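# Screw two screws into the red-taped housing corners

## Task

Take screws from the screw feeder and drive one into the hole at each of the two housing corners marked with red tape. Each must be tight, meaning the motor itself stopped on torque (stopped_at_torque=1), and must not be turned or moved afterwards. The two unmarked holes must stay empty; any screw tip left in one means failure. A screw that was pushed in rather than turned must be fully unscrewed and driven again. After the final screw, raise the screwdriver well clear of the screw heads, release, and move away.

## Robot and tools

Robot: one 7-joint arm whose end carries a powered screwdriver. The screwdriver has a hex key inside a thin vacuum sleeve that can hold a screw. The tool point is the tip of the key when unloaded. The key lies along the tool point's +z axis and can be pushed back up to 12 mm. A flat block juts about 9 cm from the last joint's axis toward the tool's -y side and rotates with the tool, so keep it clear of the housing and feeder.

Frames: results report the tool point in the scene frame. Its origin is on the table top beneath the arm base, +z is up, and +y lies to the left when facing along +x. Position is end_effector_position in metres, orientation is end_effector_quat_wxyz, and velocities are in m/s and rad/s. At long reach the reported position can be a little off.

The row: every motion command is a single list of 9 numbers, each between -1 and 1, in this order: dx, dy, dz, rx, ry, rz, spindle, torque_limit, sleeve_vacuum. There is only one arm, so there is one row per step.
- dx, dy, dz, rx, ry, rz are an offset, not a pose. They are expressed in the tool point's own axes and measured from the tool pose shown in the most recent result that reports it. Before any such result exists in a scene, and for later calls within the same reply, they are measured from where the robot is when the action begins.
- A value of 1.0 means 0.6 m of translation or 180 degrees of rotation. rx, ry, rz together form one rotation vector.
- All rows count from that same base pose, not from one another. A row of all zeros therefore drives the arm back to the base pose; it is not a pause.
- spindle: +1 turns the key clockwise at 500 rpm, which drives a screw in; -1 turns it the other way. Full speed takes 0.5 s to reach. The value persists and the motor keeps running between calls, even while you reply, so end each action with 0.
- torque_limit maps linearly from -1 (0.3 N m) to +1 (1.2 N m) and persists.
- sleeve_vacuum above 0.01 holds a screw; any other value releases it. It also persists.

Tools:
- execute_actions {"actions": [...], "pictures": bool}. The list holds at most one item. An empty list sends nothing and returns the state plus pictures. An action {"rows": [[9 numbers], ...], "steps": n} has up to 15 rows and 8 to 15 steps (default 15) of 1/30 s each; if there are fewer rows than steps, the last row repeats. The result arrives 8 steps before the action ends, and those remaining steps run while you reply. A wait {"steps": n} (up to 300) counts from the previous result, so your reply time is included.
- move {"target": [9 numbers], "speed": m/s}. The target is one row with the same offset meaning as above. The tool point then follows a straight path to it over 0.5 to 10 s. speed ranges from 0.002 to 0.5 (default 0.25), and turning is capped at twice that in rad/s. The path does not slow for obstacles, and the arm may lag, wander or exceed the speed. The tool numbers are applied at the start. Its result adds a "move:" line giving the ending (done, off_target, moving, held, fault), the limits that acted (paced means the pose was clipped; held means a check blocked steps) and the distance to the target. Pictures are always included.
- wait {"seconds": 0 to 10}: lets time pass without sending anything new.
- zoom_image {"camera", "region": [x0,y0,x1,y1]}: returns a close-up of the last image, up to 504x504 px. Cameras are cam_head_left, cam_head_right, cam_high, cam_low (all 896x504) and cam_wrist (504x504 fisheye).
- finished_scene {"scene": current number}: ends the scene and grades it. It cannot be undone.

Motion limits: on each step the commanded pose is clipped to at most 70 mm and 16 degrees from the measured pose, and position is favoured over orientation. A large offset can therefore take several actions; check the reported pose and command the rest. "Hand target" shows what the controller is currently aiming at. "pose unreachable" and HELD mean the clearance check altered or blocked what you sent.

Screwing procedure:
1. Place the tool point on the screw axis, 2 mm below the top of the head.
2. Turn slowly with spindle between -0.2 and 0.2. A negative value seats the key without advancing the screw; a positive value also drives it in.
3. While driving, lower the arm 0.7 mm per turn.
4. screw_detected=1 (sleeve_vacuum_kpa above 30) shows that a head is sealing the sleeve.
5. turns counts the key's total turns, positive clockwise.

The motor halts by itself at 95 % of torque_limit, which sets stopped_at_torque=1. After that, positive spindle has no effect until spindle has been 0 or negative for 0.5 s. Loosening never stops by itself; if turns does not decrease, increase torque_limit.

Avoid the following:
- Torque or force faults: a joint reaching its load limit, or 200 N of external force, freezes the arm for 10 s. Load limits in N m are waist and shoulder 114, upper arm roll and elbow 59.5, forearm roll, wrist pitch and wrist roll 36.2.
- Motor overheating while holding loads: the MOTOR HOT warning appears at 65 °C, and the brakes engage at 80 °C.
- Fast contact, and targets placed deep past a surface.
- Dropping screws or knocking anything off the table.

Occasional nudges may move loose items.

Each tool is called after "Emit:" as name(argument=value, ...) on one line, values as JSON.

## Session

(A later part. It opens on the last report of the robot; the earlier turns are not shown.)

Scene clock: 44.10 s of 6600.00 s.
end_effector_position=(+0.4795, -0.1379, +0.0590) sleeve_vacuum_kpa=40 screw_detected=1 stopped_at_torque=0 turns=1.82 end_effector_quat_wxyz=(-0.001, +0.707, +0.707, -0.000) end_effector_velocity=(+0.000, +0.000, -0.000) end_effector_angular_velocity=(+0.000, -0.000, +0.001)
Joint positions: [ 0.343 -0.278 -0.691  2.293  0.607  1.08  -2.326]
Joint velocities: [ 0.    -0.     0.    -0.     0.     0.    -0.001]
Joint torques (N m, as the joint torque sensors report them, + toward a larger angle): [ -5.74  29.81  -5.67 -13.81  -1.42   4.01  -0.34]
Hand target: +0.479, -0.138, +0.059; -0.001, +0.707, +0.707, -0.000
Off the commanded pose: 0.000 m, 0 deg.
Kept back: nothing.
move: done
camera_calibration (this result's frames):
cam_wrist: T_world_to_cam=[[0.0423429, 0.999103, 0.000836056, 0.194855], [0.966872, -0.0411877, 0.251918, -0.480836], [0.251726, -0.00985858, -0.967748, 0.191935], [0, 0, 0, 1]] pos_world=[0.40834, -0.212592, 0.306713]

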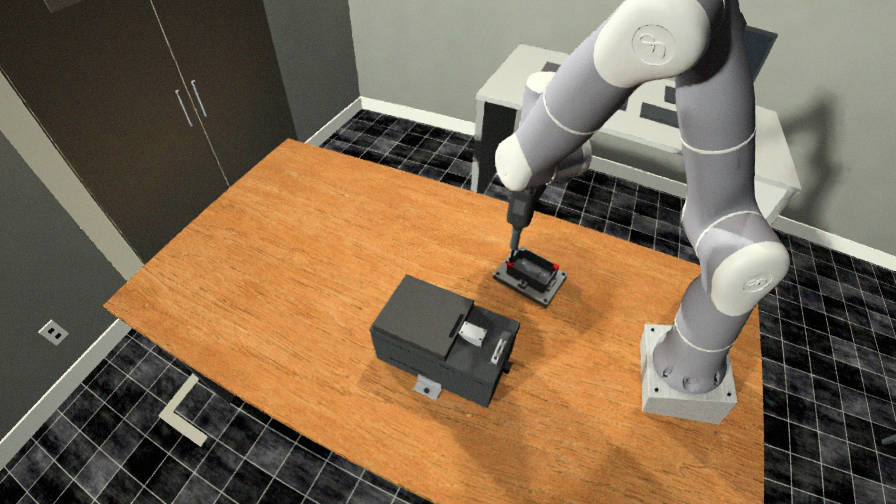

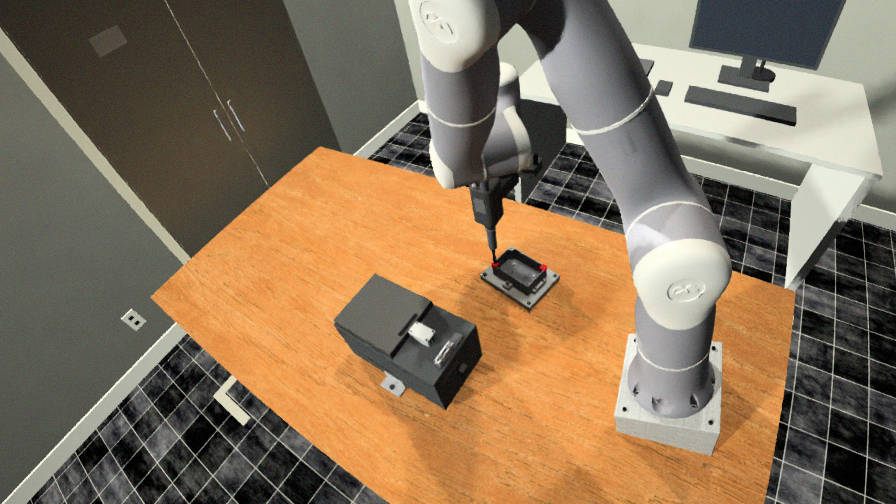

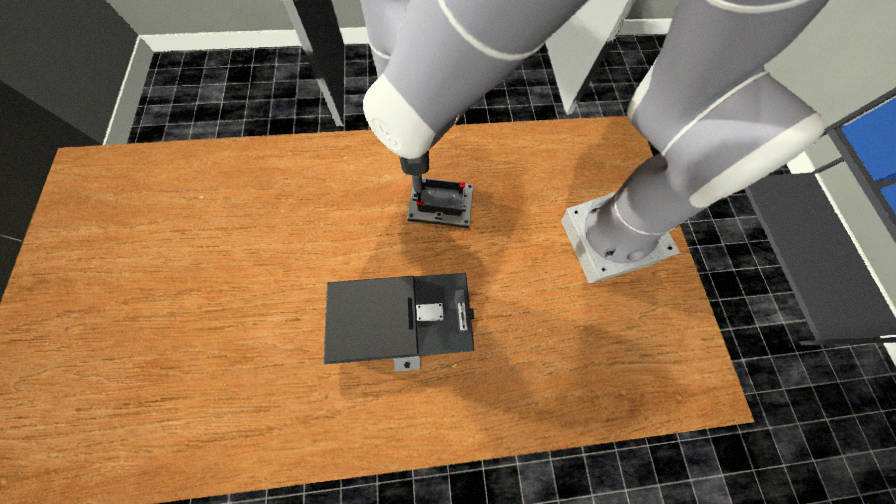

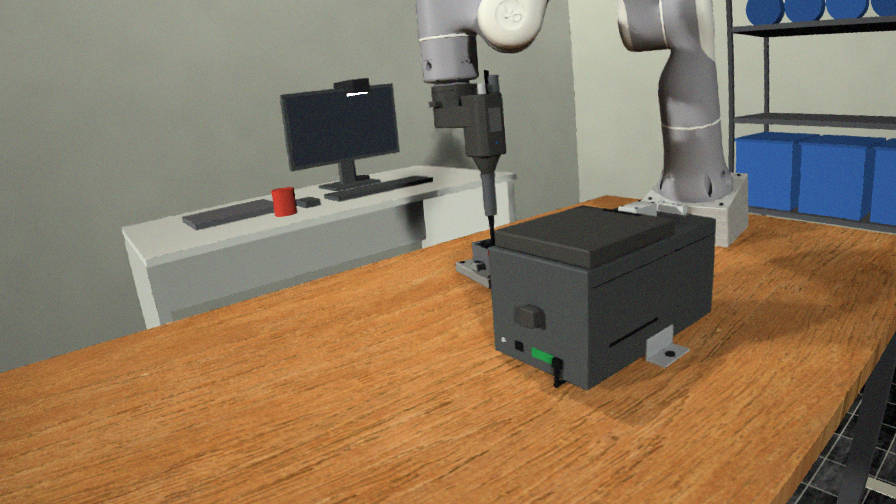

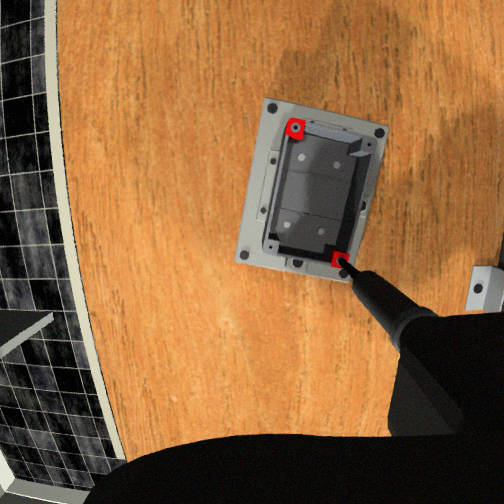

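Emit:
wait(seconds=1.5)

Emit:
zoom_image(camera="cam_head_right", region=[475, 240, 515, 280])

Emit:
zoom_image(camera="cam_wrist", region=[300, 220, 380, 300])

Scene clock: 46.00 s of 6600.00 s.
end_effector_position=(+0.4794, -0.1379, +0.0590) sleeve_vacuum_kpa=40 screw_detected=1 stopped_at_torque=1 turns=4.14 end_effector_quat_wxyz=(-0.001, +0.707, +0.707, -0.000) end_effector_velocity=(+0.000, -0.000, +0.000) end_effector_angular_velocity=(-0.000, -0.000, -0.000)
Joint positions: [ 0.343 -0.279 -0.691  2.293  0.607  1.08  -2.327]
Joint velocities: [-0. -0. -0. -0.  0.  0.  0.]
Joint torques (N m, as the joint torque sensors report them, + toward a larger angle): [ -5.89  30.41  -6.11 -13.81  -1.36   3.85   0.35]
Hand target: +0.479, -0.138, +0.059; -0.001, +0.707, +0.707, -0.000
Off the commanded pose: 0.000 m, 0 deg.
Kept back: nothing.
Steps of this call (steps 1 to 57: nothing new was sent). Readings (end_effector_position | what the end effector reports):
1: (+0.4795, -0.1379, +0.0590) | sleeve_vacuum_kpa=40 screw_detected=1 stopped_at_torque=0 turns=1.92
2: (+0.4795, -0.1379, +0.0590) | sleeve_vacuum_kpa=40 screw_detected=1 stopped_at_torque=0 turns=2.02
4: (+0.4795, -0.1379, +0.0590) | sleeve_vacuum_kpa=40 screw_detected=1 stopped_at_torque=0 turns=2.21
8: (+0.4795, -0.1379, +0.0590) | sleeve_vacuum_kpa=40 screw_detected=1 stopped_at_torque=0 turns=2.60
57: the state above
camera_calibration (this result's frames):
cam_wrist: T_world_to_cam=[[0.041914, 0.999121, 0.000810602, 0.195059], [0.966893, -0.0407664, 0.251904, -0.480752], [0.251715, -0.00977452, -0.967752, 0.19194], [0, 0, 0, 1]] pos_world=[0.408346, -0.21261, 0.306695]

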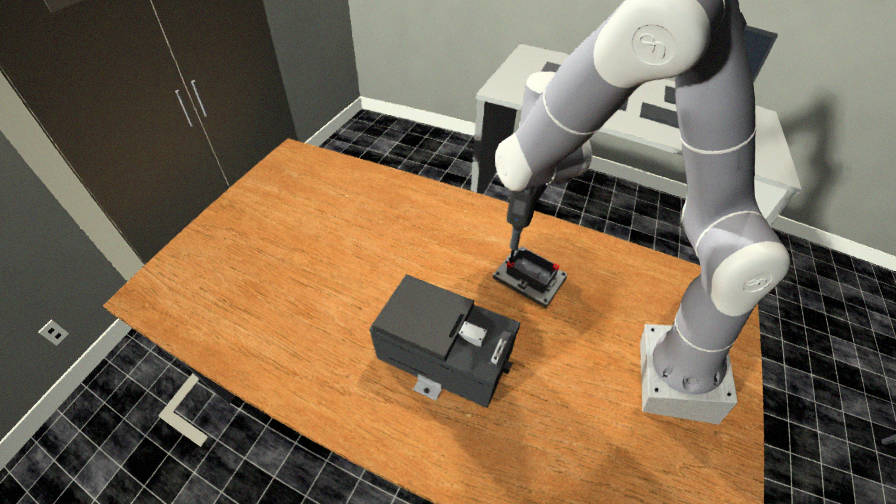

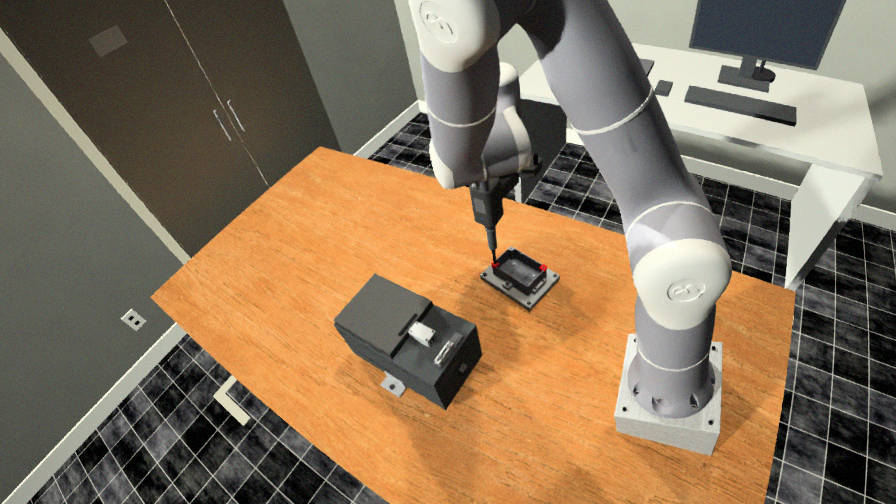

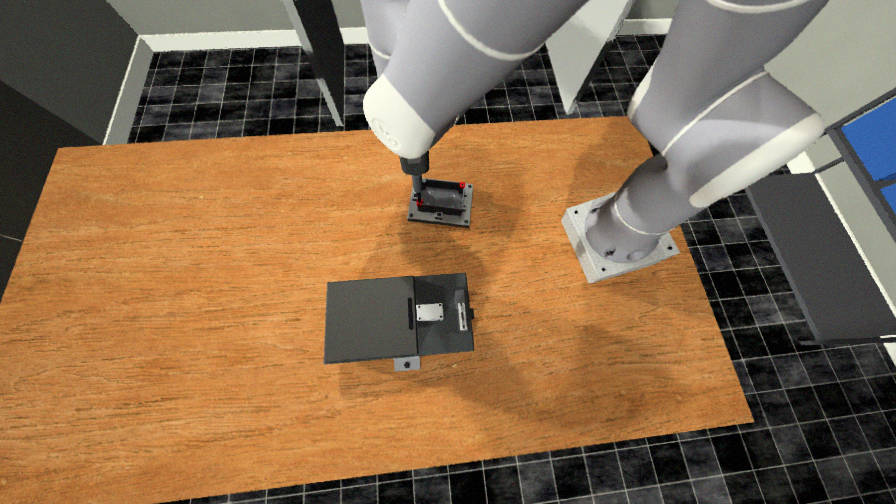

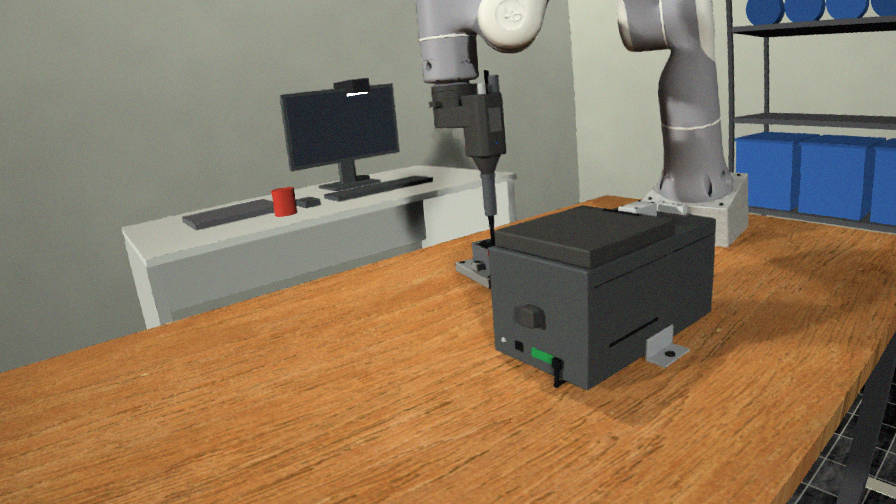

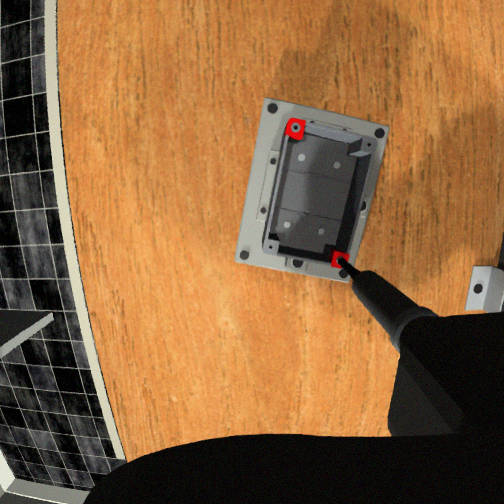

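Region (475, 240, 515, 280) of cam_head_right's 896x504 image, scaled by 12.600, with more detail than that image has.

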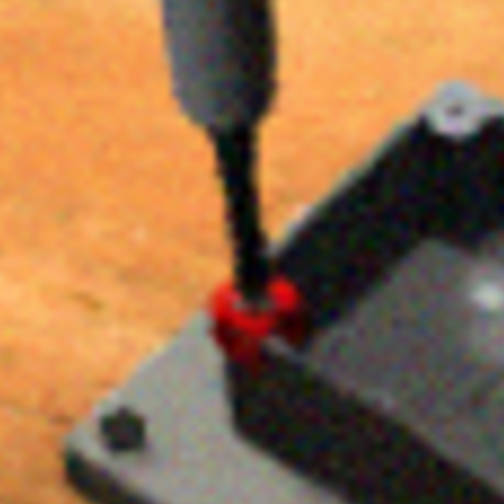

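Region (300, 220, 380, 300) of cam_wrist's 504x504 image, scaled by 6.300, with more detail than that image has.

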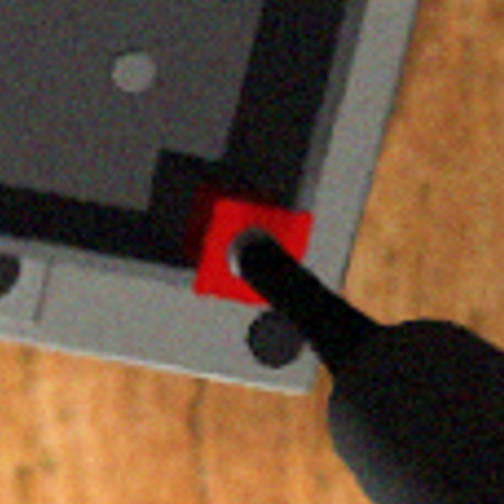

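Emit:
move(target=[0,0,-0.235,0,0,0,0,0,0], speed=0.15)

Emit:
move(target=[0.5015,-0.113,0.01,0,0,-0.5,0,0,0], speed=0.35)

Emit:
move(target=[0,0,0.03,0,0,0,0,0,0], speed=0.05)

Emit:
zoom_image(camera="cam_wrist", region=[300, 220, 380, 300])

Emit:
zoom_image(camera="cam_head_right", region=[475, 240, 515, 280])

Scene clock: 47.70 s of 6600.00 s.
end_effector_position=(+0.4802, -0.1381, +0.2004) sleeve_vacuum_kpa=0 screw_detected=0 stopped_at_torque=1 turns=4.14 end_effector_quat_wxyz=(-0.001, +0.707, +0.707, -0.000) end_effector_velocity=(-0.000, +0.000, -0.000) end_effector_angular_velocity=(-0.000, +0.001, +0.001)
Joint positions: [ 0.288  0.282 -0.662  2.407 -0.091  0.819 -1.81 ]
Joint velocities: [ 0.    -0.001  0.001  0.     0.     0.    -0.   ]
Joint torques (N m, as the joint torque sensors report them, + toward a larger angle): [ -6.92  20.43   2.54 -25.32  -3.91   4.23   0.24]
Hand target: +0.480, -0.138, +0.200; -0.001, +0.707, +0.707, -0.000
Off the commanded pose: 0.001 m, 0 deg.
Kept back: nothing.
move: done
camera_calibration (this result's frames):
cam_wrist: T_world_to_cam=[[0.0417572, 0.999128, 0.000450429, 0.195244], [0.96663, -0.040513, 0.252953, -0.51718], [0.25275, -0.0101272, -0.967479, 0.327985], [0, 0, 0, 1]] pos_world=[0.40887, -0.212705, 0.448052]

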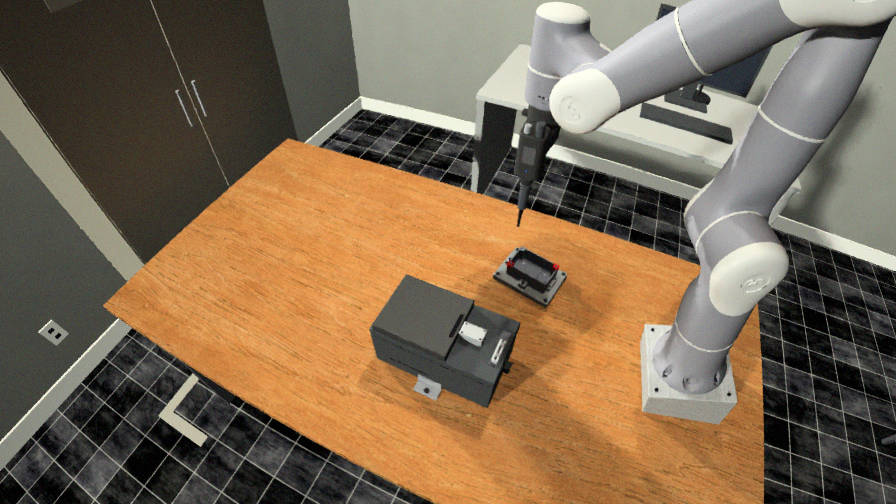

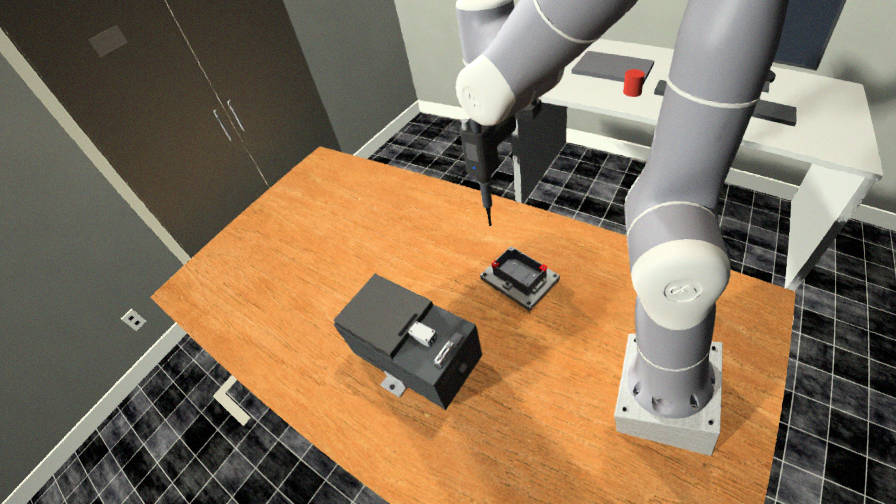

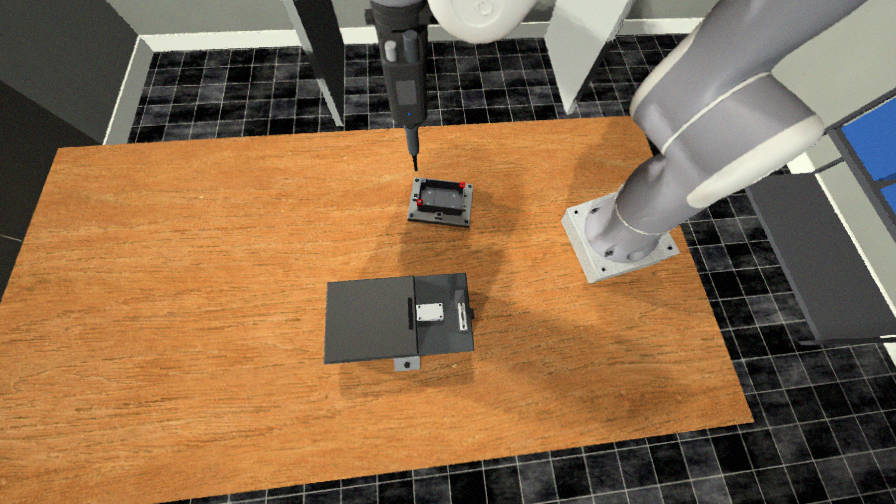

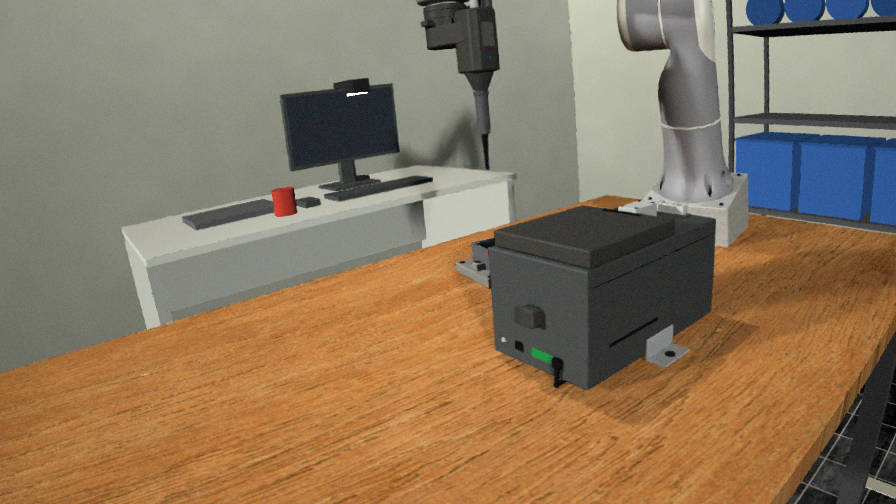

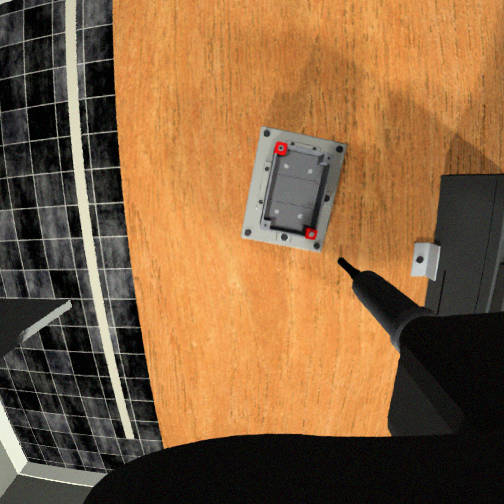

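Scene clock: 50.33 s of 6600.00 s.
end_effector_position=(+0.4121, +0.1630, +0.1946) sleeve_vacuum_kpa=0 screw_detected=0 stopped_at_torque=1 turns=4.14 end_effector_quat_wxyz=(-0.001, -0.000, +1.000, +0.001) end_effector_velocity=(-0.000, -0.000, -0.000) end_effector_angular_velocity=(-0.000, +0.000, +0.001)
Joint positions: [ 0.81   0.276 -0.261  2.457 -0.246  0.818 -2.354]
Joint velocities: [-0.     0.    -0.    -0.    -0.    -0.    -0.002]
Joint torques (N m, as the joint torque sensors report them, + toward a larger angle): [ -0.45  22.83   2.97 -26.2   -2.67   3.79  -0.17]
Hand target: +0.412, +0.163, +0.195; -0.001, +0.000, +1.000, +0.001
Off the commanded pose: 0.000 m, 0 deg.
Kept back: nothing.
move: done
camera_calibration (this result's frames):
cam_wrist: T_world_to_cam=[[-0.999131, 0.0416498, 0.00175088, 0.481998], [0.0407131, 0.965914, 0.255643, -0.220684], [0.00895628, 0.255492, -0.96677, 0.39966], [0, 0, 0, 1]] pos_world=[0.486985, 0.0909766, 0.441951]

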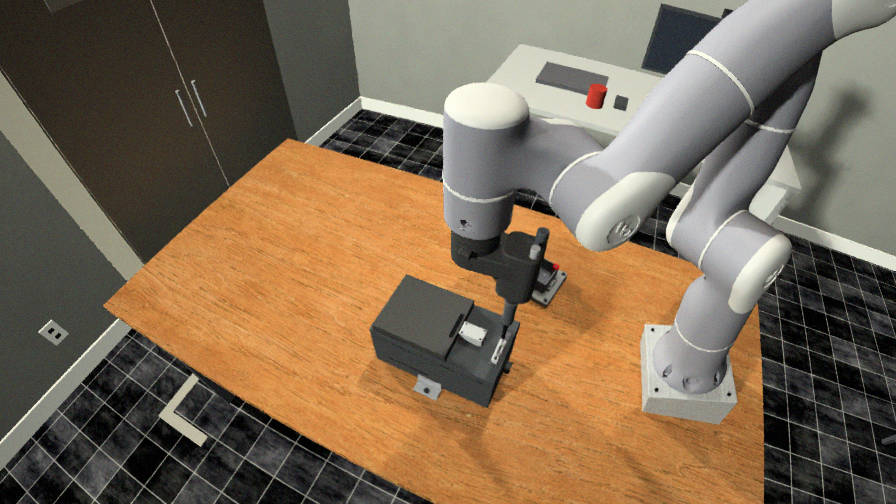

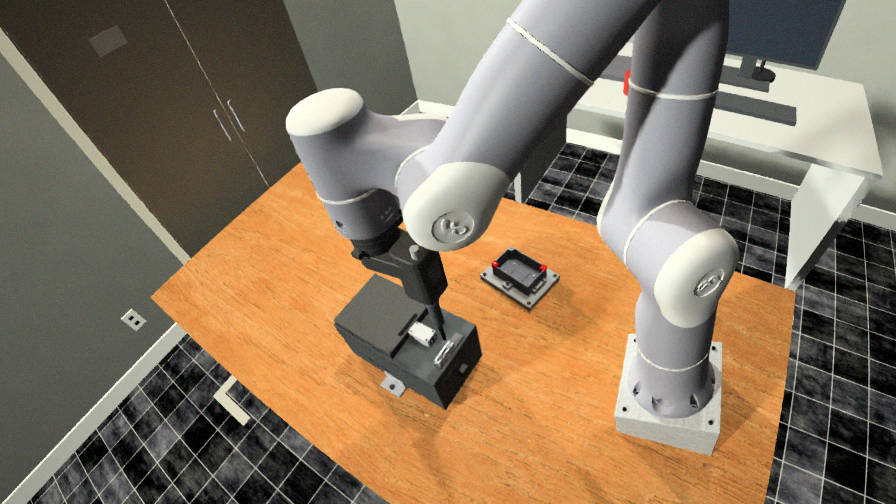

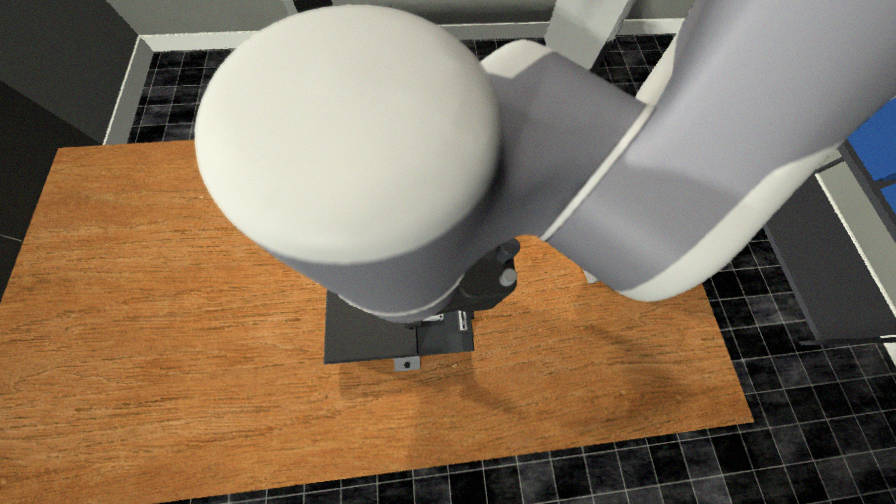

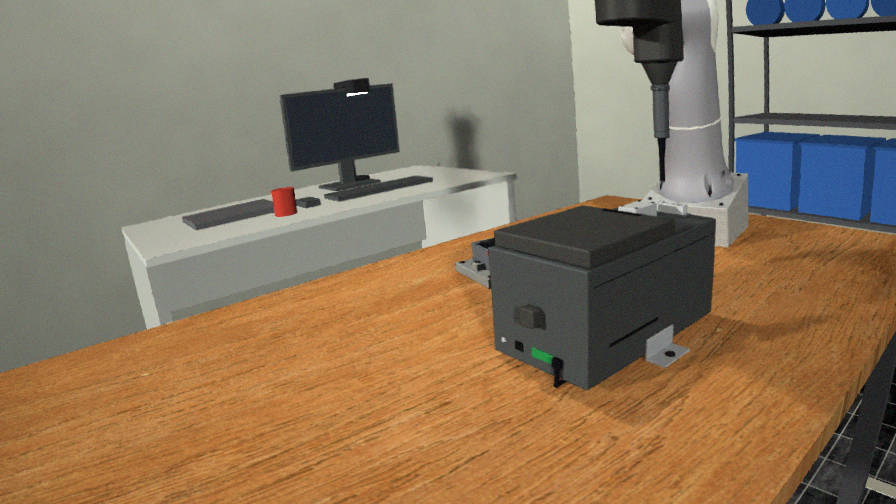

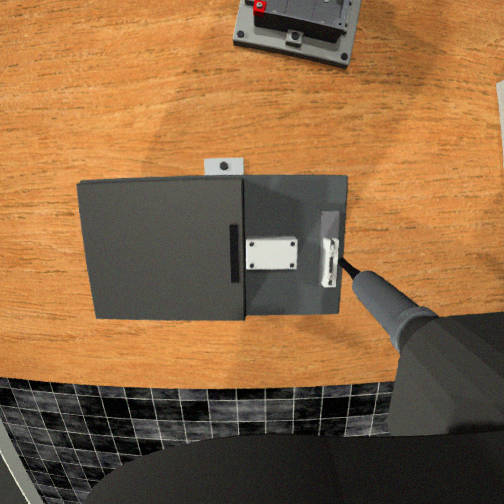

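Scene clock: 51.07 s of 6600.00 s.
end_effector_position=(+0.4120, +0.1632, +0.1766) sleeve_vacuum_kpa=0 screw_detected=0 stopped_at_torque=1 turns=4.14 end_effector_quat_wxyz=(-0.001, -0.000, +1.000, +0.001) end_effector_velocity=(+0.000, -0.000, +0.000) end_effector_angular_velocity=(+0.000, -0.000, -0.001)
Joint positions: [ 0.808  0.23  -0.273  2.476 -0.246  0.884 -2.358]
Joint velocities: [-0.001  0.    -0.     0.     0.     0.     0.   ]
Joint torques (N m, as the joint torque sensors report them, + toward a larger angle): [ -1.24  23.55   3.3  -24.    -3.55   4.27  -0.27]
Hand target: +0.412, +0.163, +0.177; -0.001, -0.000, +1.000, +0.001
Off the commanded pose: 0.000 m, 0 deg.
Kept back: nothing.
move: done
camera_calibration (this result's frames):
cam_wrist: T_world_to_cam=[[-0.999121, 0.0418662, 0.00195381, 0.481813], [0.0409728, 0.965863, 0.255792, -0.216336], [0.00882195, 0.255647, -0.96673, 0.382271], [0, 0, 0, 1]] pos_world=[0.486882, 0.0910523, 0.423949]

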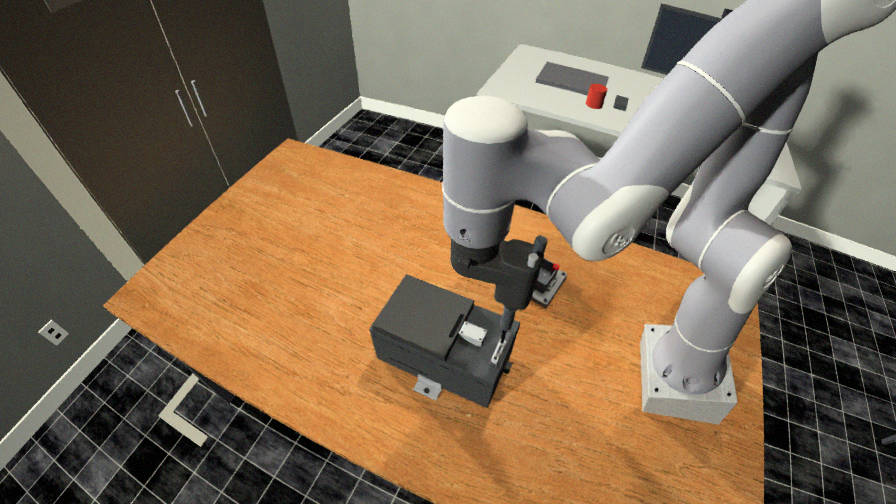

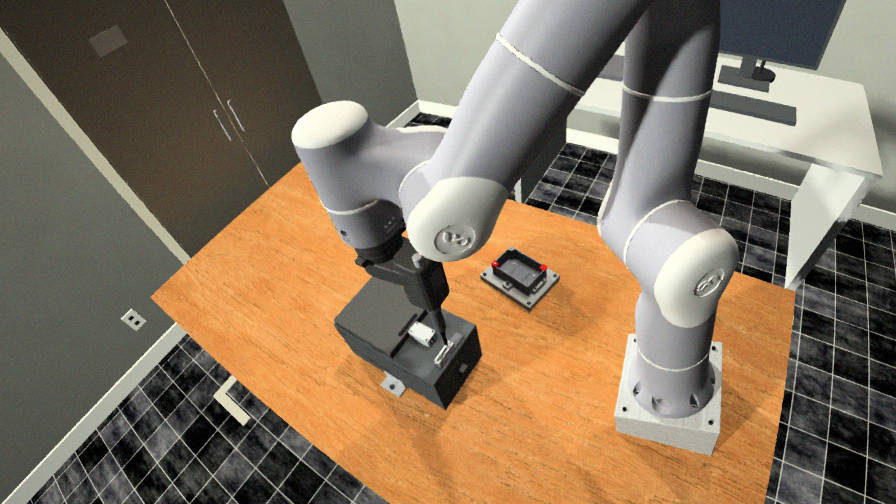

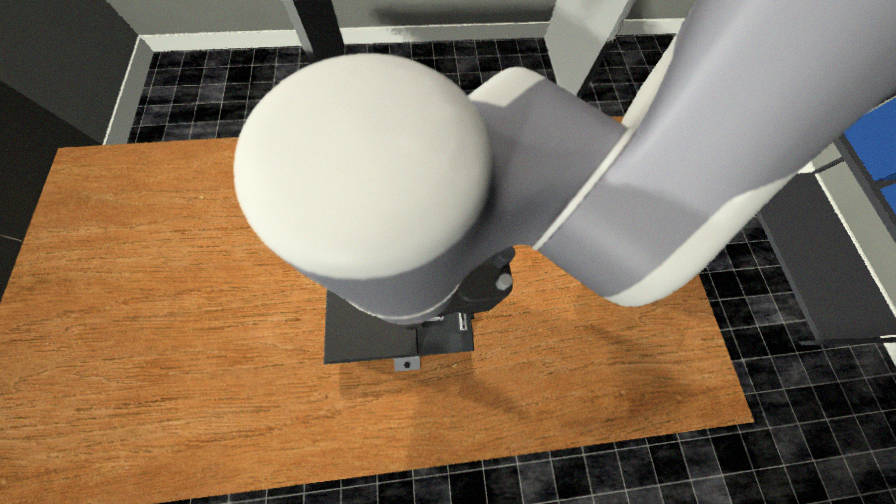

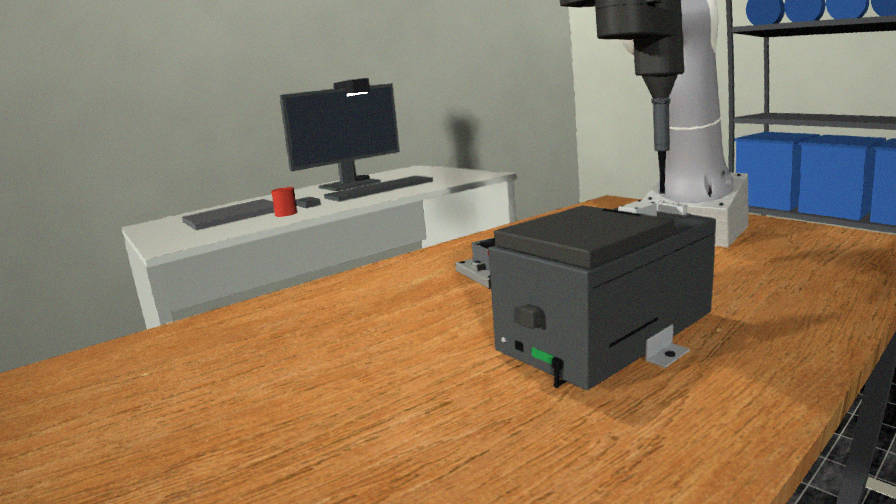

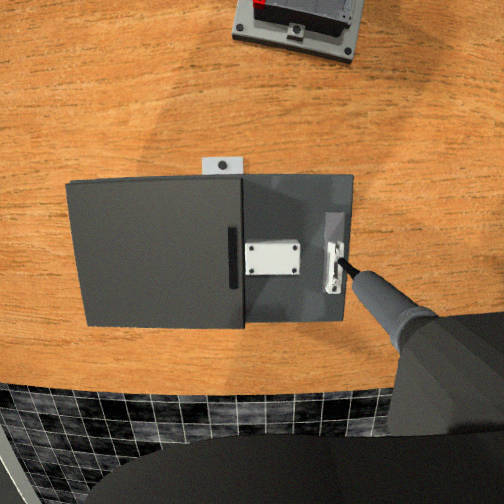

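Region (300, 220, 380, 300) of cam_wrist's 504x504 image, scaled by 6.300, with more detail than that image has.

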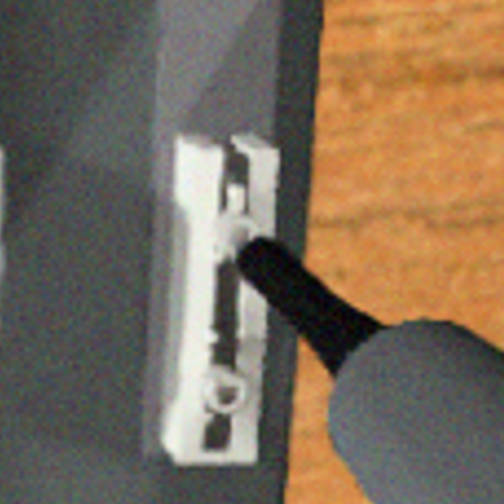

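Region (475, 240, 515, 280) of cam_head_right's 896x504 image, scaled by 12.600, with more detail than that image has.

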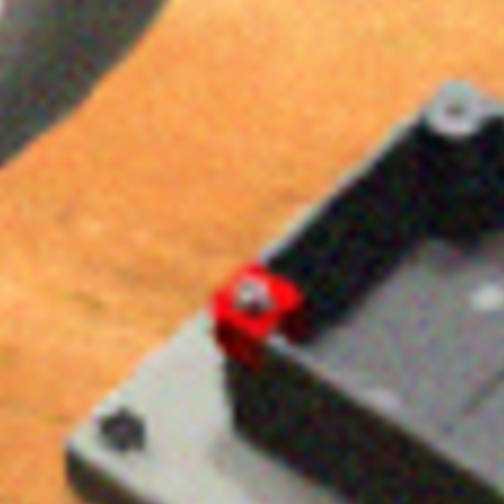

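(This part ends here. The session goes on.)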